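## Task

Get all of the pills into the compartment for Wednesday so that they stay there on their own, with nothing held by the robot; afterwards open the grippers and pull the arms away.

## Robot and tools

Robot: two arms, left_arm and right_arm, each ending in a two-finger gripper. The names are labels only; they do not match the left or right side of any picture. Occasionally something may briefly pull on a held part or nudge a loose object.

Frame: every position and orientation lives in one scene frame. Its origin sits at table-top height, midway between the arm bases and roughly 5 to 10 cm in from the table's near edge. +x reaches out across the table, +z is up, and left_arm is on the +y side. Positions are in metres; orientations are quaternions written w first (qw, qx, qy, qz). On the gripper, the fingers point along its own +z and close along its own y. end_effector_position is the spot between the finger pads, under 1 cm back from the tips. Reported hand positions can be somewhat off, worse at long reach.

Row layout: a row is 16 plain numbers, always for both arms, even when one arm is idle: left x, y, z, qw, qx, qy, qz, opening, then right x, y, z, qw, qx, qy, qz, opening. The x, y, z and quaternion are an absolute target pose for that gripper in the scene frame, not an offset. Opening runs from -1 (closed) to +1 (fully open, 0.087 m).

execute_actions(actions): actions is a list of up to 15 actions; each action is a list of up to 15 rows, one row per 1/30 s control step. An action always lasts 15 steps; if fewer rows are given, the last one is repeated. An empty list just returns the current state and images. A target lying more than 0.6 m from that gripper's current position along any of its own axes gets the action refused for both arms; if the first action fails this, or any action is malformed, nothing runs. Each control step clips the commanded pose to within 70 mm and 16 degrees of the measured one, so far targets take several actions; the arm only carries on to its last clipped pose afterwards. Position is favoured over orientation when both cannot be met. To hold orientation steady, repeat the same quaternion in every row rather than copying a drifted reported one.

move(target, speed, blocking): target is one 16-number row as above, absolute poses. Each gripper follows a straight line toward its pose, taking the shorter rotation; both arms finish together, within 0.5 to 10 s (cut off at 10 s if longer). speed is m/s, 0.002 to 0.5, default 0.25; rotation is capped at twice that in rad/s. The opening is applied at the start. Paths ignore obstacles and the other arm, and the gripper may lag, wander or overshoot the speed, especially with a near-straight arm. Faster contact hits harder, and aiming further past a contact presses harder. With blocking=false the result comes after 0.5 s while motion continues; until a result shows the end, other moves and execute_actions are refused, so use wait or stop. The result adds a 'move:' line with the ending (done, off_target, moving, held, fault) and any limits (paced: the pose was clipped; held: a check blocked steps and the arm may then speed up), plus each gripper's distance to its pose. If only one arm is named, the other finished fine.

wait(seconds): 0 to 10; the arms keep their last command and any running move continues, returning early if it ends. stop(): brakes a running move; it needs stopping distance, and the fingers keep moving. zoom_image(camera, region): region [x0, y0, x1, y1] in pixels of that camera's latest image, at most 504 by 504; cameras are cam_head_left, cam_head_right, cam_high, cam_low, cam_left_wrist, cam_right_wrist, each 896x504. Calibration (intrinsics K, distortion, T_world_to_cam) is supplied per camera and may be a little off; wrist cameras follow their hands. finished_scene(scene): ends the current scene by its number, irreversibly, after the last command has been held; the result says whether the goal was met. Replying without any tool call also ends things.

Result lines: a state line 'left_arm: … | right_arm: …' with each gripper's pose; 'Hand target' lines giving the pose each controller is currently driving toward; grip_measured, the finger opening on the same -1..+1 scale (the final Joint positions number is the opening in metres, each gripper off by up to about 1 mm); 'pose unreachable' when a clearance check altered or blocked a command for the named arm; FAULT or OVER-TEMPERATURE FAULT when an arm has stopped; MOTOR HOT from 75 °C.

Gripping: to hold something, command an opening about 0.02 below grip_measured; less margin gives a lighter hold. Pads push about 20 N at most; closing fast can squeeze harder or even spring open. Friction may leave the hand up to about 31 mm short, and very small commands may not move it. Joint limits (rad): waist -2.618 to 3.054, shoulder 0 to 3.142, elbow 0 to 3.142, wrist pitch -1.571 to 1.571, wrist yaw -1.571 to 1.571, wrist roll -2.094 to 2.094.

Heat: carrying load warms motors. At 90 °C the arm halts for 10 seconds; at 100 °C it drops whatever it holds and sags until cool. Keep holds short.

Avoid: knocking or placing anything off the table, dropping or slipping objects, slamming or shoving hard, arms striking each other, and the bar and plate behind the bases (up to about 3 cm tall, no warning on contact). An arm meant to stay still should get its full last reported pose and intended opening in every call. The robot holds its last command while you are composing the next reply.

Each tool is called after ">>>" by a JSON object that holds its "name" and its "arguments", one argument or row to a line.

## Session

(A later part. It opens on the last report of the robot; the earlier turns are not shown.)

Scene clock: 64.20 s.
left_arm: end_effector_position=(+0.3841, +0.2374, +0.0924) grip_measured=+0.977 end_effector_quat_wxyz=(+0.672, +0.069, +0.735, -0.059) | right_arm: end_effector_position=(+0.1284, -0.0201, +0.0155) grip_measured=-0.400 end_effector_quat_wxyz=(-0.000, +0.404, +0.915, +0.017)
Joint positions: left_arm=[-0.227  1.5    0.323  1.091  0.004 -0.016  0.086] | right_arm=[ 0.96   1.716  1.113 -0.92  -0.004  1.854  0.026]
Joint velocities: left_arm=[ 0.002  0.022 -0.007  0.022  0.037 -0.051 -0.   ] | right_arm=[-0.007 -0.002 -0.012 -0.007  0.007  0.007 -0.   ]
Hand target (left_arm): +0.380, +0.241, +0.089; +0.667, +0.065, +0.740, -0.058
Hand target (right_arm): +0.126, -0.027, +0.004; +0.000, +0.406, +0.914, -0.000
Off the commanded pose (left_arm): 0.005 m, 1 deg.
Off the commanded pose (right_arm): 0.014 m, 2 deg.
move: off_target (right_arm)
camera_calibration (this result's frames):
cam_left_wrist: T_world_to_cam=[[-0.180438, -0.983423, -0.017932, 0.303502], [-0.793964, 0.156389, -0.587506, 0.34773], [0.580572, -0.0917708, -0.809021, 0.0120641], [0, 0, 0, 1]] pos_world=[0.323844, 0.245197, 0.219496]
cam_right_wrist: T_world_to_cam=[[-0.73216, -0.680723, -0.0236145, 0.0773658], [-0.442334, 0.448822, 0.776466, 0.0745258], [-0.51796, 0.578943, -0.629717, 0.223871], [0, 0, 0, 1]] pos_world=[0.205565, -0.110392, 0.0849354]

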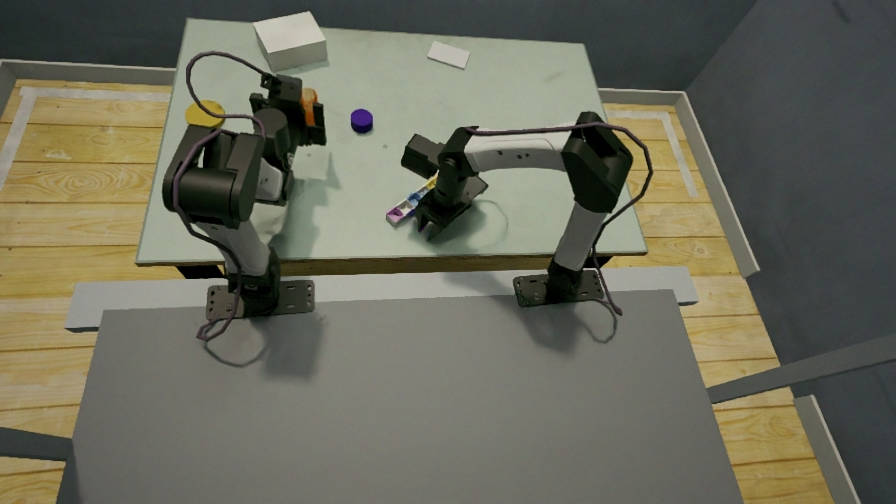

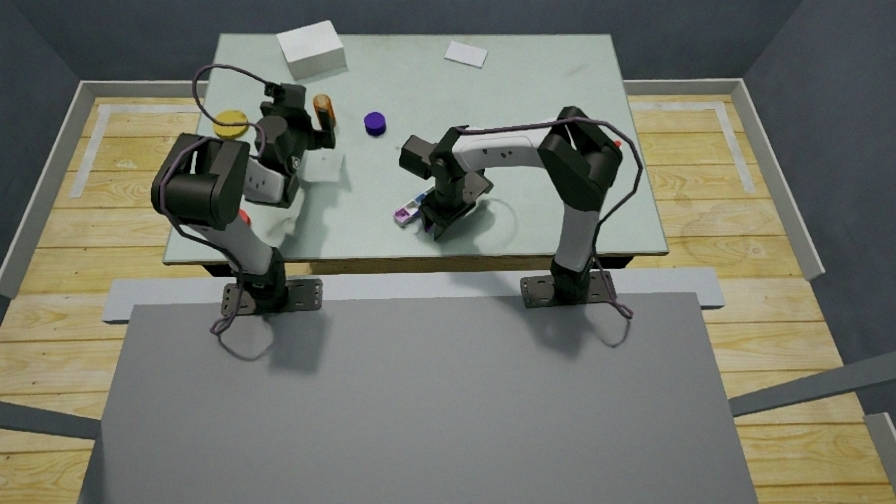

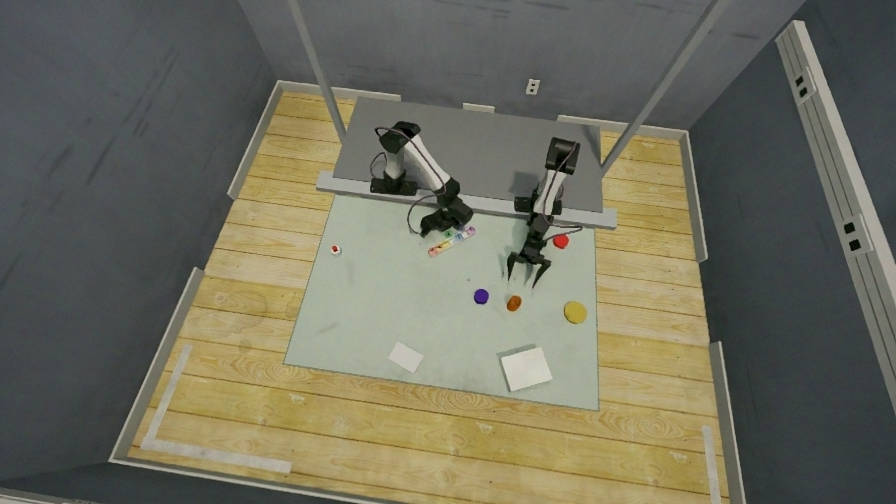

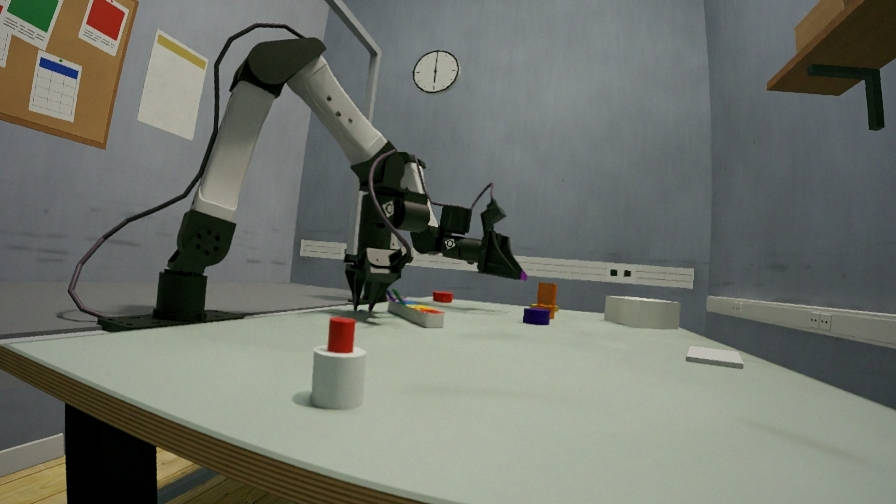

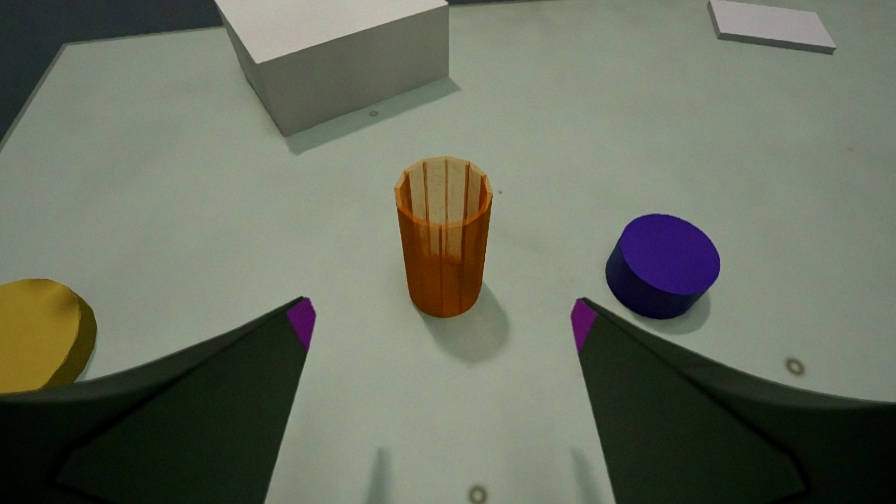

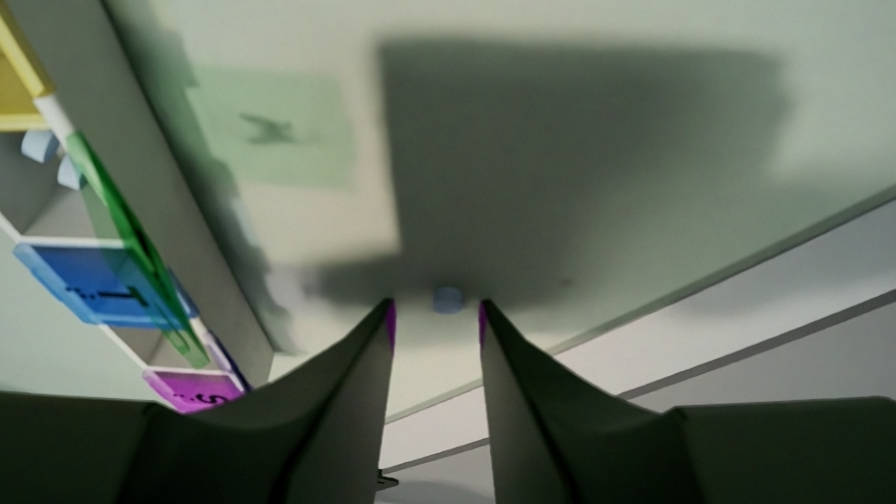

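>>> {"name": "execute_actions", "arguments": {
  "actions": [
    [[0.38,0.24,0.09,0.667,0.065,0.74,-0.058,1,0.126,-0.030,0.000,0,0.406,0.914,0,-0.4]],
    [[0.38,0.24,0.09,0.667,0.065,0.74,-0.058,1,0.126,-0.030,0.000,0,0.406,0.914,0,-0.7]],
    [[0.38,0.24,0.09,0.667,0.065,0.74,-0.058,1,0.126,-0.030,0.000,0,0.406,0.914,0,-0.85]]
  ]
}}

Scene clock: 67.97 s.
left_arm: end_effector_position=(+0.3836, +0.2375, +0.0902) grip_measured=+0.977 end_effector_quat_wxyz=(+0.669, +0.070, +0.738, -0.059) | right_arm: end_effector_position=(+0.1258, -0.0220, +0.0133) grip_measured=-0.836 end_effector_quat_wxyz=(-0.005, +0.403, +0.915, +0.013)
Joint positions: left_arm=[-0.227  1.5    0.323  1.082  0.004 -0.016  0.086] | right_arm=[ 0.959  1.716  1.103 -0.918 -0.014  1.851  0.007]
Joint velocities: left_arm=[-0.012 -0.012 -0.002  0.007  0.007  0.037 -0.002] | right_arm=[-0.002 -0.027  0.017 -0.007  0.007 -0.037  0.001]
Hand target (left_arm): +0.380, +0.240, +0.090; +0.667, +0.065, +0.740, -0.058
Hand target (right_arm): +0.126, -0.030, +0.000; -0.000, +0.406, +0.914, -0.000
Off the commanded pose (left_arm): 0.004 m, 1 deg.
Off the commanded pose (right_arm): 0.016 m, 2 deg.
camera_calibration (this result's frames):
cam_left_wrist: T_world_to_cam=[[-0.1804, -0.98343, -0.0179169, 0.303496], [-0.799253, 0.157183, -0.580076, 0.347104], [0.57328, -0.0903257, -0.814365, 0.0135368], [0, 0, 0, 1]] pos_world=[0.324415, 0.245131, 0.217808]
cam_right_wrist: T_world_to_cam=[[-0.730895, -0.682357, -0.0135019, 0.0737068], [-0.434062, 0.449489, 0.780737, 0.0748196], [-0.526672, 0.576497, -0.624714, 0.223199], [0, 0, 0, 1]] pos_world=[0.203901, -0.11201, 0.0820167]

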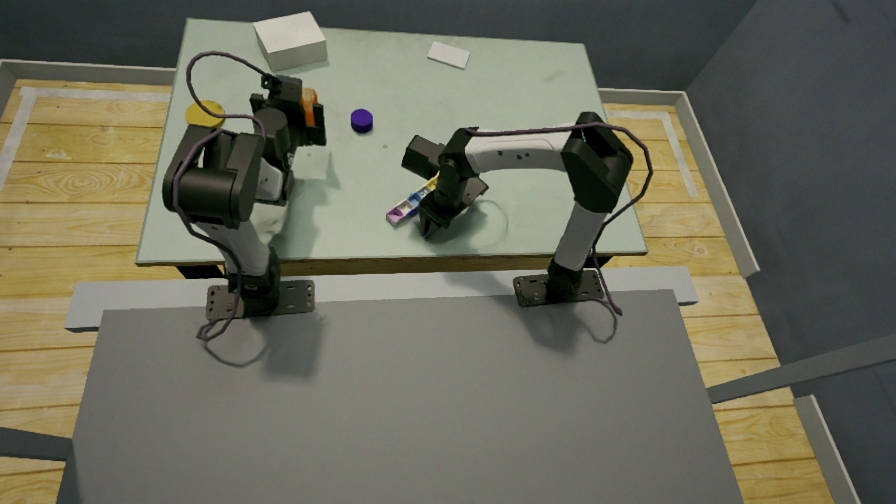

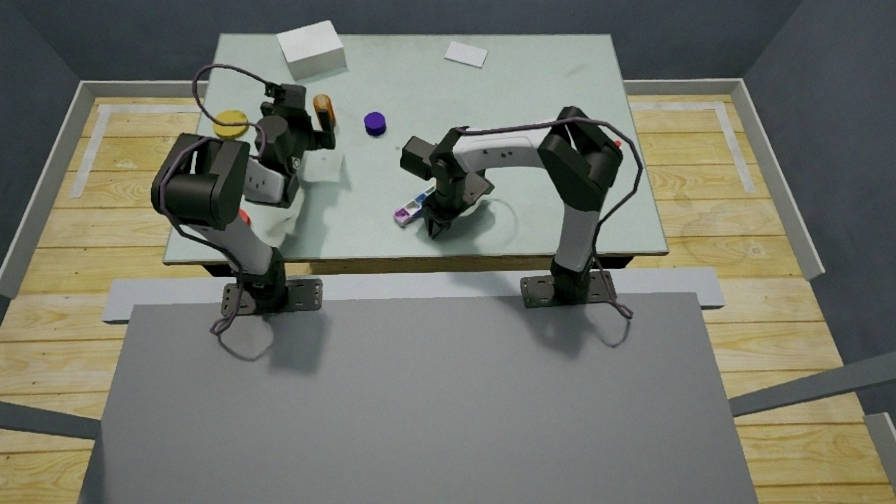

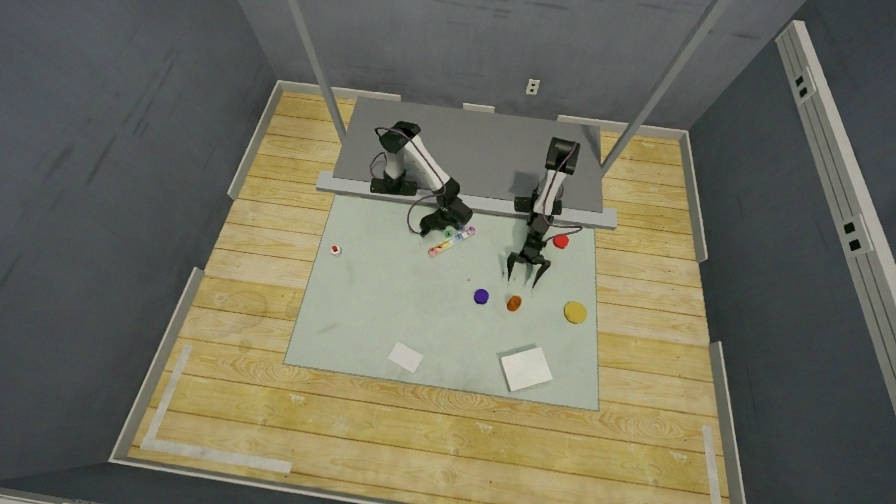

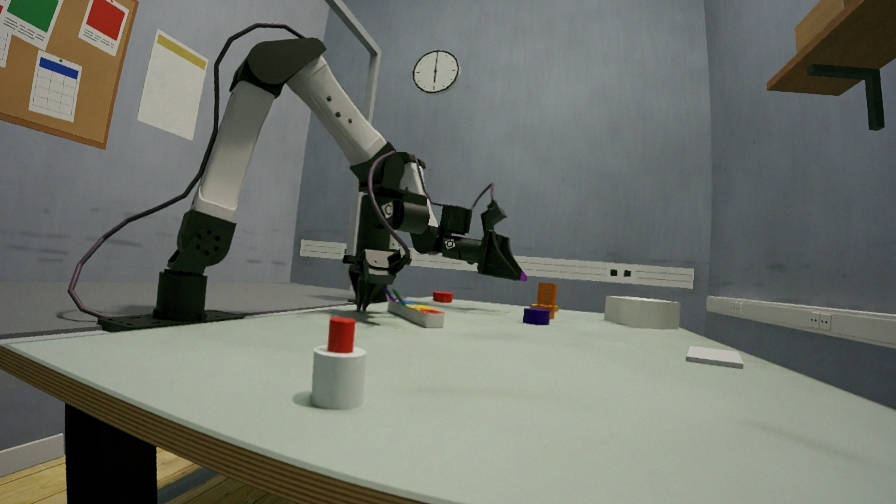

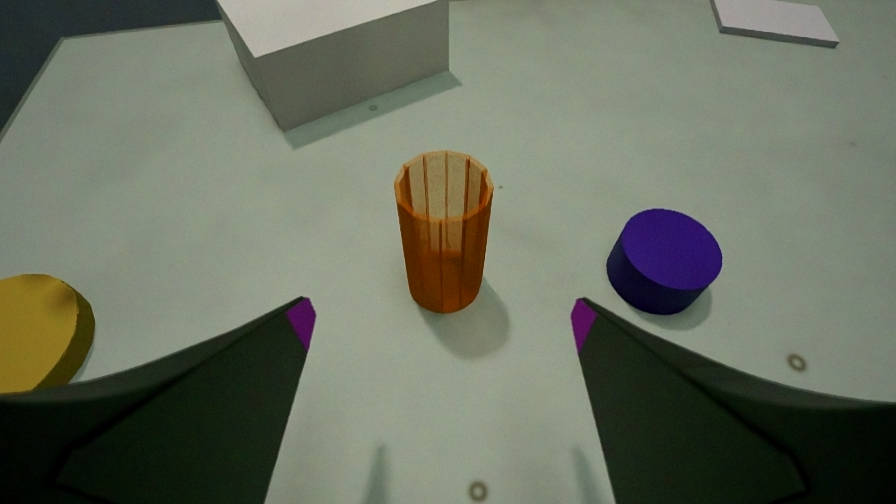

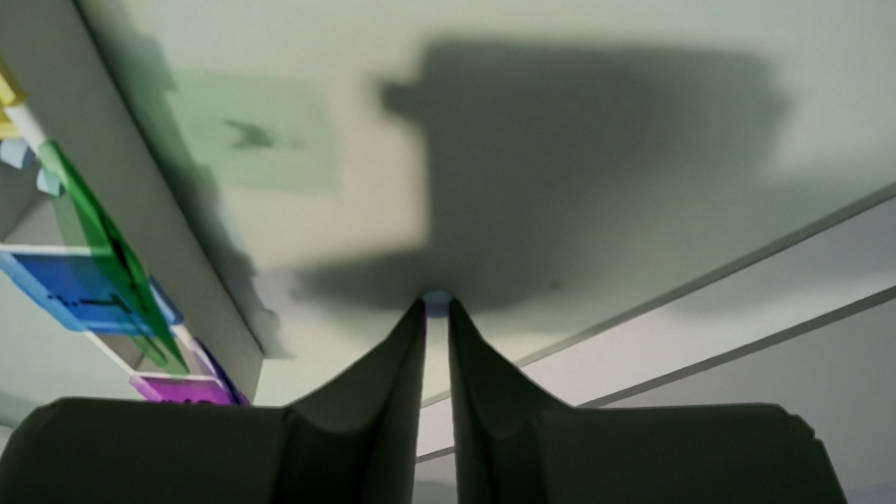

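>>> {"name": "move", "arguments": {
  "target": [0.38,0.24,0.09,0.667,0.065,0.74,-0.058,1,0.13,-0.024,0.09,0,0.406,0.914,0,-0.856],
  "speed": 0.15
}}

>>> {"name": "move", "arguments": {
  "target": [0.38,0.24,0.09,0.667,0.065,0.74,-0.058,1,0.222,-0.021,0.085,0,0.406,0.914,0,-0.856],
  "speed": 0.15
}}

>>> {"name": "move", "arguments": {
  "target": [0.38,0.24,0.09,0.667,0.065,0.74,-0.058,1,0.22,-0.023,0.04,0,0.406,0.914,0,-0.856],
  "speed": 0.08
}}

Scene clock: 70.80 s.
left_arm: end_effector_position=(+0.3836, +0.2375, +0.0902) grip_measured=+0.977 end_effector_quat_wxyz=(+0.669, +0.070, +0.738, -0.059) | right_arm: end_effector_position=(+0.1262, -0.0243, +0.0831) grip_measured=-0.836 end_effector_quat_wxyz=(-0.004, +0.403, +0.915, -0.006)
Joint positions: left_arm=[-0.227  1.5    0.323  1.082  0.004 -0.016  0.086] | right_arm=[ 0.959  1.679  1.35  -1.24  -0.005  1.851  0.007]
Joint velocities: left_arm=[-0.012 -0.007 -0.022  0.022  0.007 -0.066  0.   ] | right_arm=[ 0.012  0.012 -0.007  0.007  0.022 -0.051 -0.001]
Hand target (left_arm): +0.380, +0.240, +0.090; +0.667, +0.065, +0.740, -0.058
Hand target (right_arm): +0.129, -0.025, +0.090; -0.000, +0.406, +0.914, +0.000
Off the commanded pose (left_arm): 0.004 m, 1 deg.
Off the commanded pose (right_arm): 0.008 m, 1 deg.
move: done
camera_calibration (this result's frames):
cam_left_wrist: T_world_to_cam=[[-0.1804, -0.98343, -0.0179169, 0.303496], [-0.799253, 0.157183, -0.580076, 0.347104], [0.57328, -0.0903257, -0.814365, 0.0135368], [0, 0, 0, 1]] pos_world=[0.324415, 0.245131, 0.217808]
cam_right_wrist: T_world_to_cam=[[-0.730875, -0.682213, 0.0201901, 0.0706071], [-0.424703, 0.477756, 0.76901, 0.02201], [-0.534274, 0.553475, -0.638918, 0.269971], [0, 0, 0, 1]] pos_world=[0.205191, -0.111769, 0.154138]

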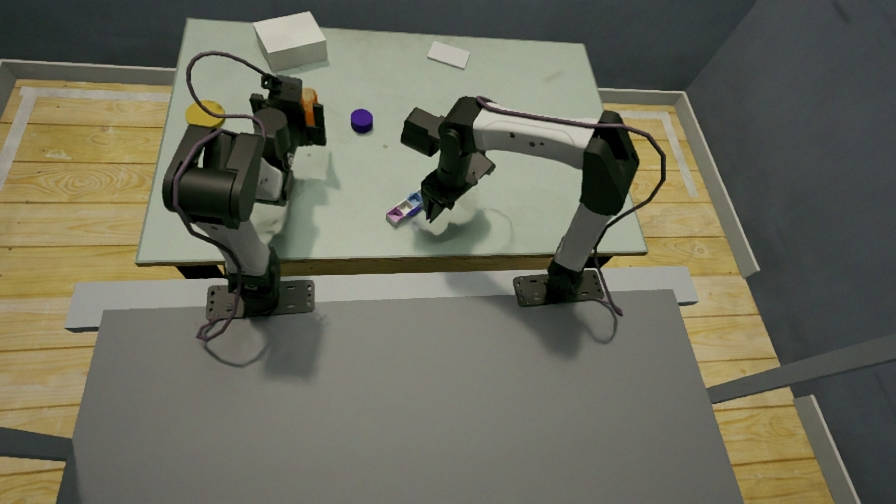

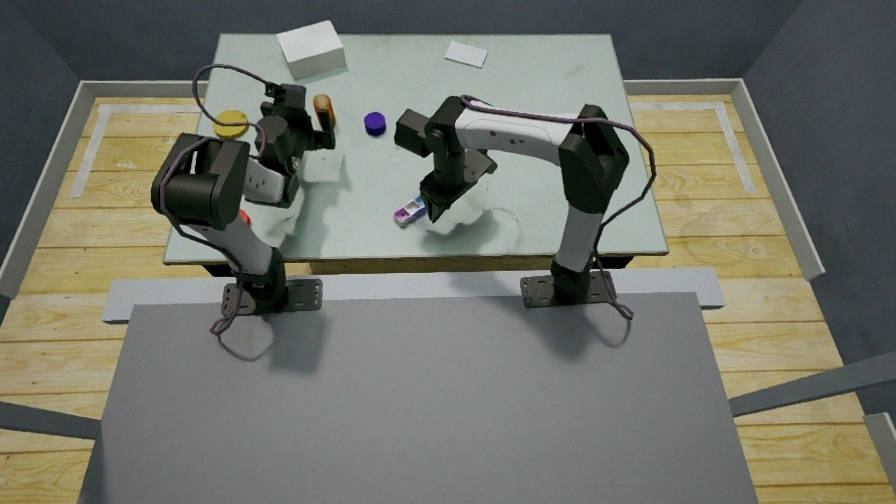

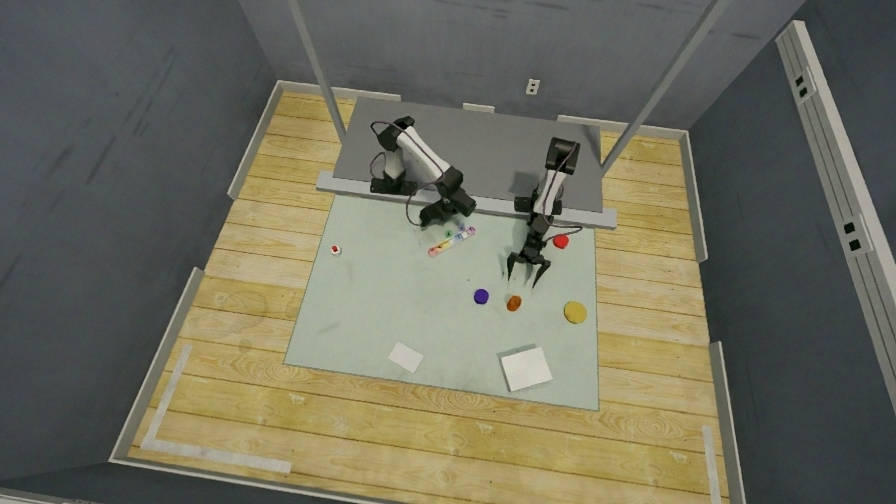

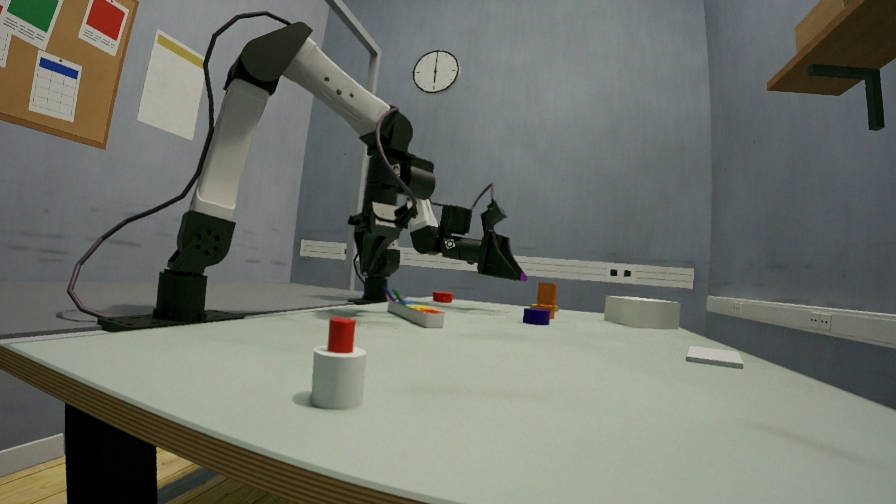

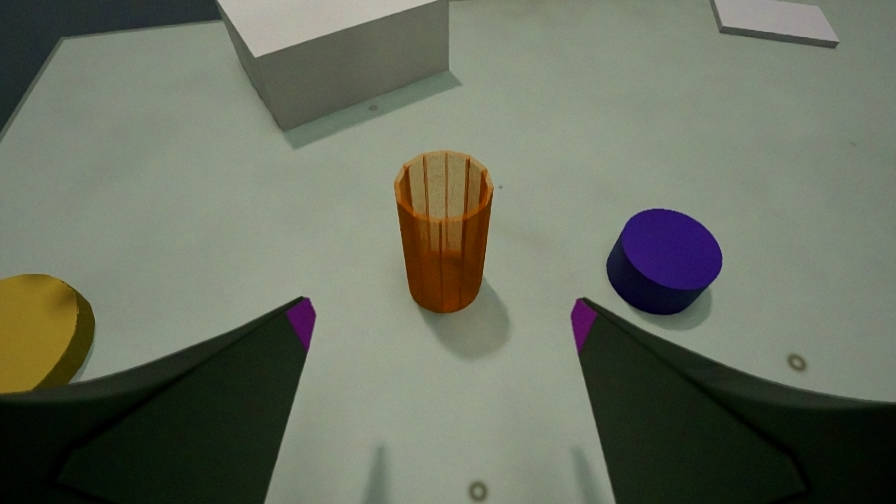

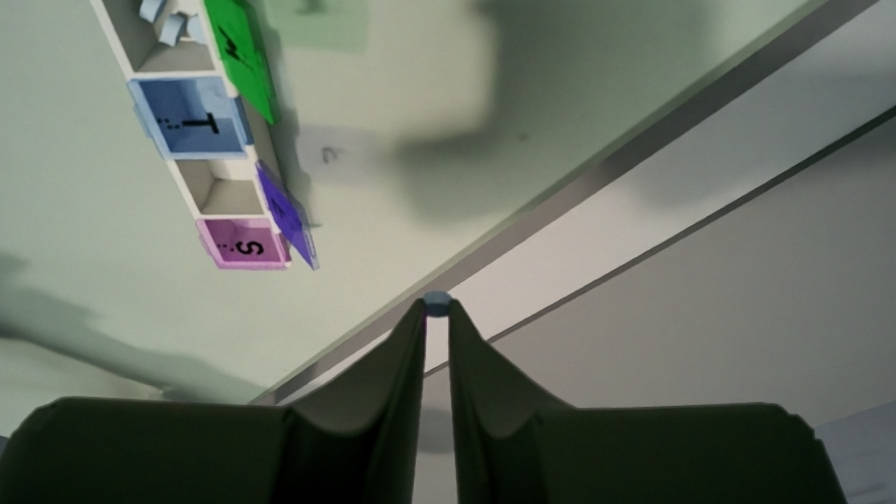

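Scene clock: 71.97 s.
left_arm: end_effector_position=(+0.3836, +0.2375, +0.0902) grip_measured=+0.977 end_effector_quat_wxyz=(+0.669, +0.070, +0.738, -0.059) | right_arm: end_effector_position=(+0.2200, -0.0194, +0.0873) grip_measured=-0.836 end_effector_quat_wxyz=(+0.002, +0.408, +0.913, +0.007)
Joint positions: left_arm=[-0.227  1.5    0.323  1.082  0.004 -0.016  0.086] | right_arm=[ 0.744  1.885  1.621 -1.277 -0.003  1.646  0.007]
Joint velocities: left_arm=[ 0.007 -0.007  0.012 -0.022  0.022 -0.022 -0.   ] | right_arm=[-0.002 -0.017  0.007  0.037  0.037  0.022  0.001]
Hand target (left_arm): +0.380, +0.240, +0.090; +0.667, +0.065, +0.740, -0.058
Hand target (right_arm): +0.222, -0.020, +0.085; +0.001, +0.406, +0.914, -0.000
Off the commanded pose (left_arm): 0.004 m, 1 deg.
Off the commanded pose (right_arm): 0.003 m, 1 deg.
move: done
camera_calibration (this result's frames):
cam_left_wrist: T_world_to_cam=[[-0.1804, -0.98343, -0.0179169, 0.303496], [-0.799253, 0.157183, -0.580076, 0.347104], [0.57328, -0.0903257, -0.814365, 0.0135368], [0, 0, 0, 1]] pos_world=[0.324415, 0.245131, 0.217808]
cam_right_wrist: T_world_to_cam=[[-0.737693, -0.675088, -0.00804931, 0.146559], [-0.436292, 0.467586, 0.768774, 0.0586752], [-0.515226, 0.570631, -0.63947, 0.316255], [0, 0, 0, 1]] pos_world=[0.296658, -0.108961, 0.158307]

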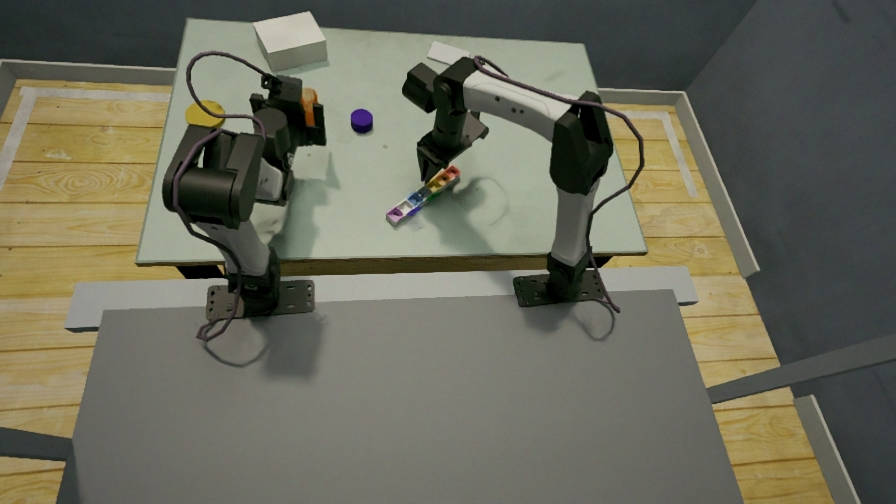

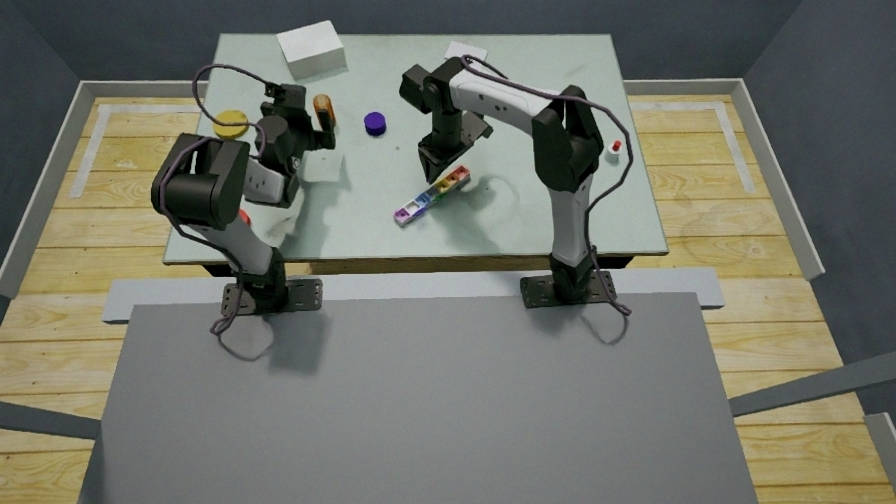

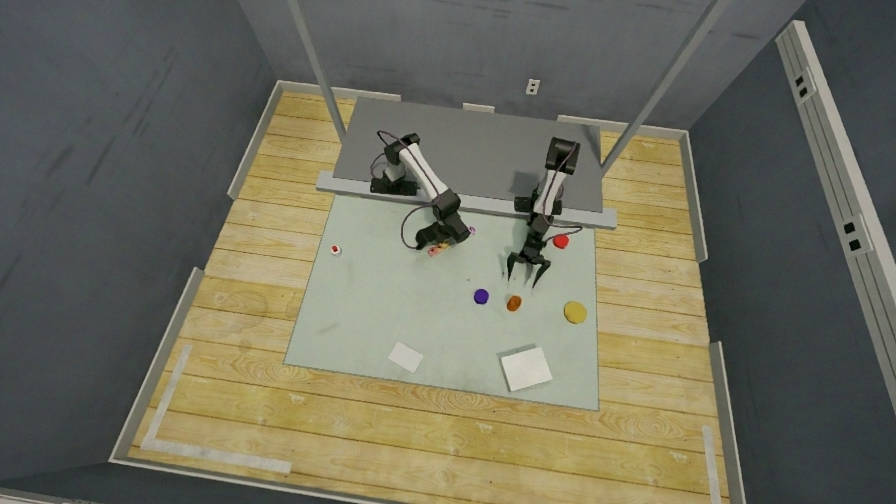

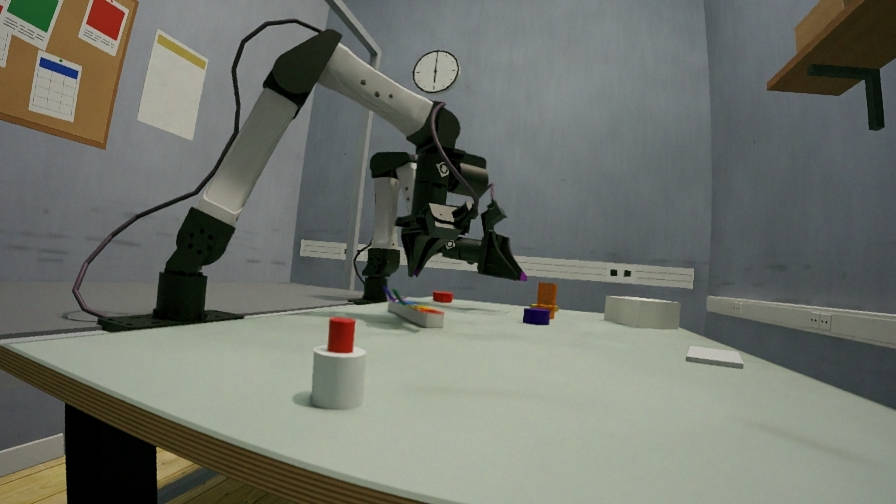

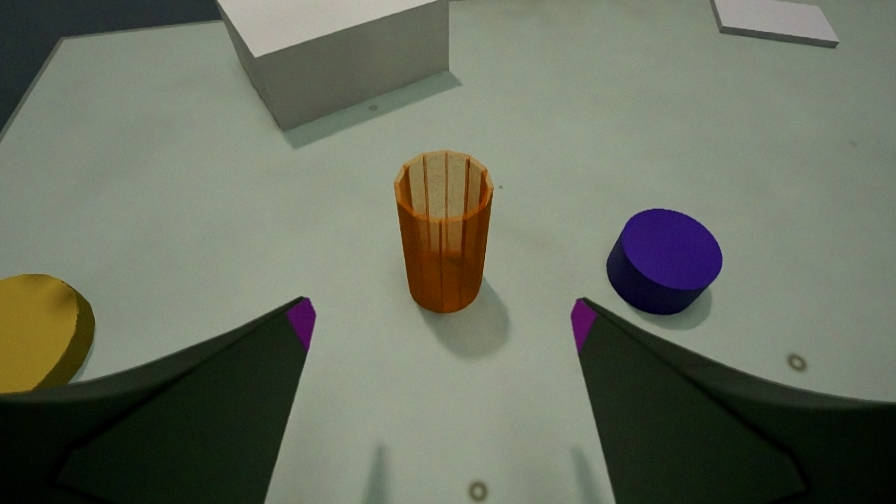

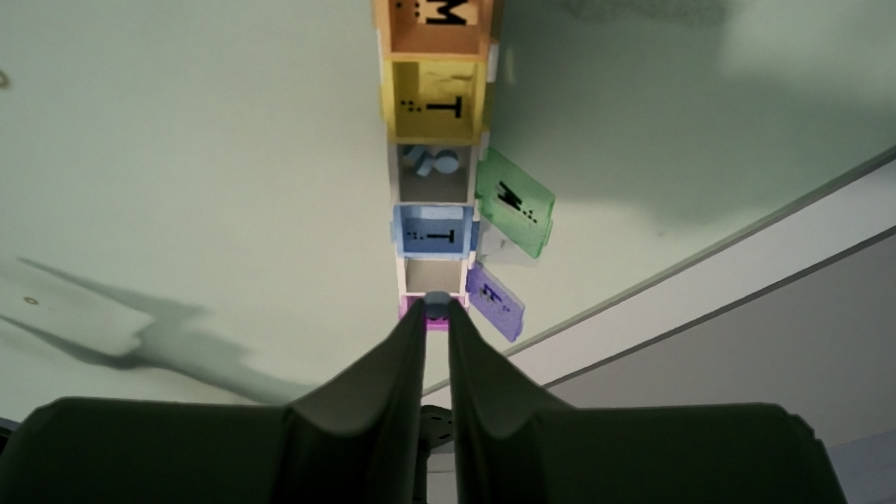

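Scene clock: 73.07 s.
left_arm: end_effector_position=(+0.3836, +0.2375, +0.0902) grip_measured=+0.977 end_effector_quat_wxyz=(+0.669, +0.070, +0.738, -0.059) | right_arm: end_effector_position=(+0.2219, -0.0176, +0.0511) grip_measured=-0.836 end_effector_quat_wxyz=(+0.004, +0.406, +0.914, +0.013)
Joint positions: left_arm=[-0.227  1.5    0.323  1.082  0.004 -0.016  0.086] | right_arm=[ 0.744  1.899  1.495 -1.124 -0.003  1.642  0.007]
Joint velocities: left_arm=[-0.002 -0.012 -0.022  0.066 -0.022 -0.022 -0.   ] | right_arm=[ 0.017  0.007 -0.012 -0.022  0.037  0.007 -0.   ]
Hand target (left_arm): +0.380, +0.240, +0.090; +0.667, +0.065, +0.740, -0.058
Hand target (right_arm): +0.220, -0.022, +0.040; -0.000, +0.406, +0.914, +0.000
Off the commanded pose (left_arm): 0.004 m, 1 deg.
Off the commanded pose (right_arm): 0.012 m, 2 deg.
move: off_target (right_arm)
camera_calibration (this result's frames):
cam_left_wrist: T_world_to_cam=[[-0.1804, -0.98343, -0.0179169, 0.303496], [-0.799253, 0.157183, -0.580076, 0.347104], [0.57328, -0.0903257, -0.814365, 0.0135368], [0, 0, 0, 1]] pos_world=[0.324415, 0.245131, 0.217808]
cam_right_wrist: T_world_to_cam=[[-0.734444, -0.678344, -0.0210014, 0.148788], [-0.445386, 0.458409, 0.769085, 0.0883461], [-0.512078, 0.574204, -0.638801, 0.292306], [0, 0, 0, 1]] pos_world=[0.298308, -0.107412, 0.121904]

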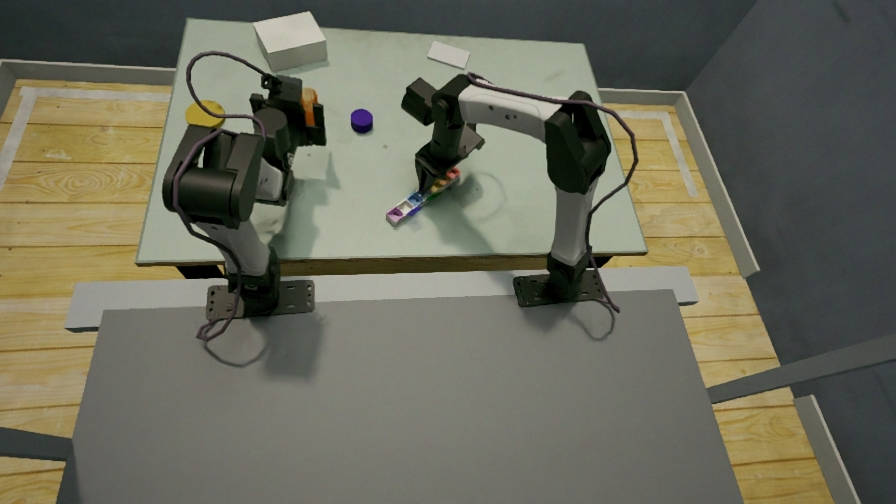

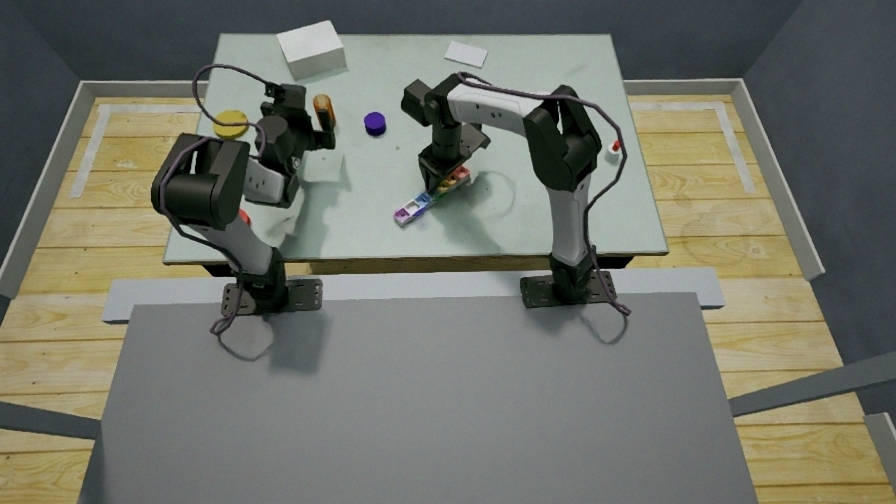

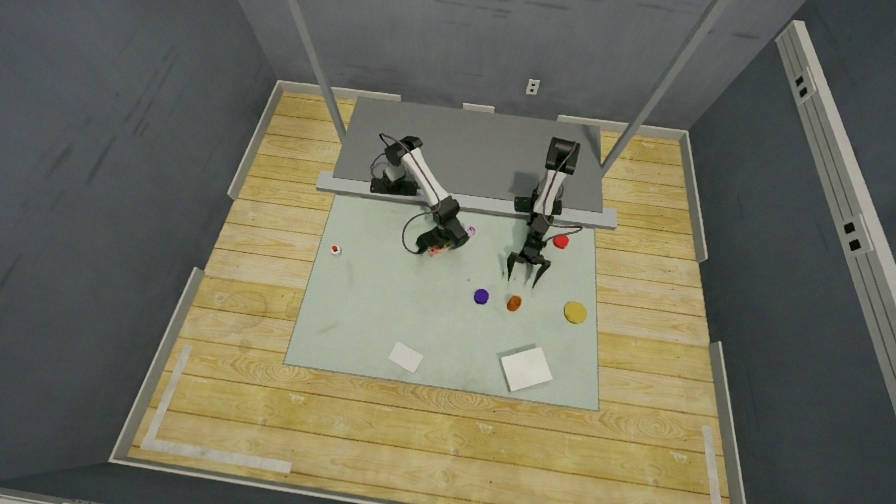

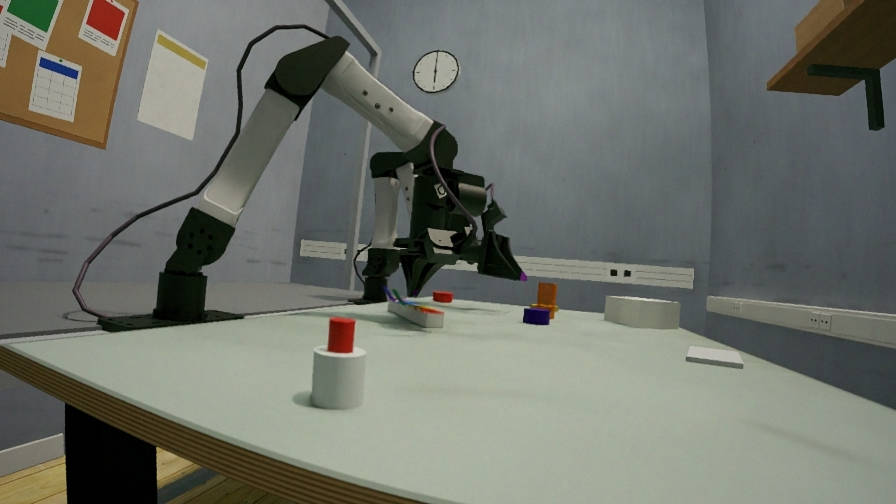

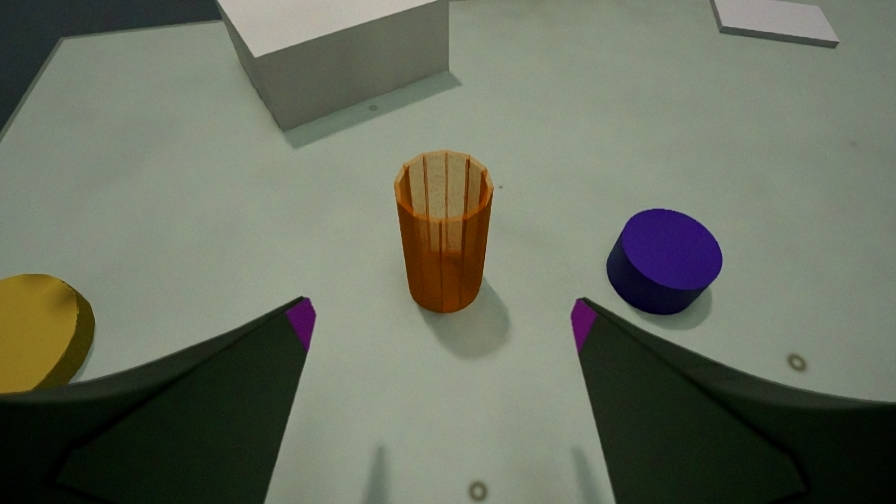

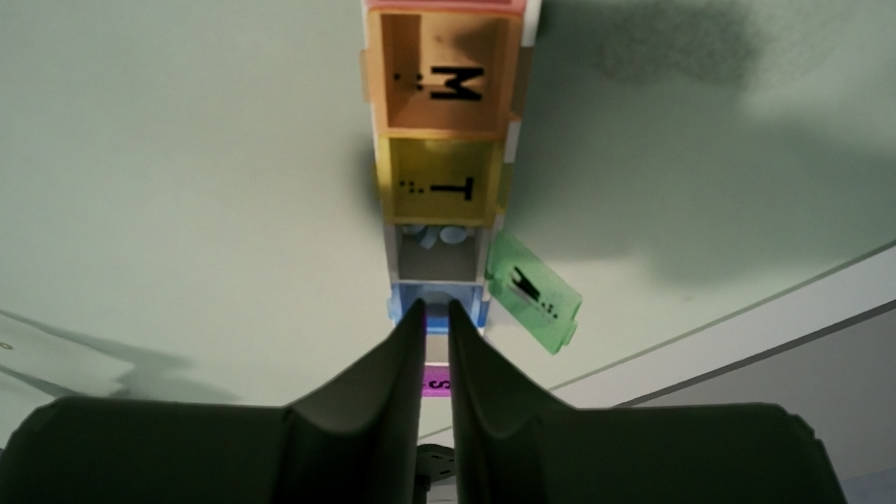

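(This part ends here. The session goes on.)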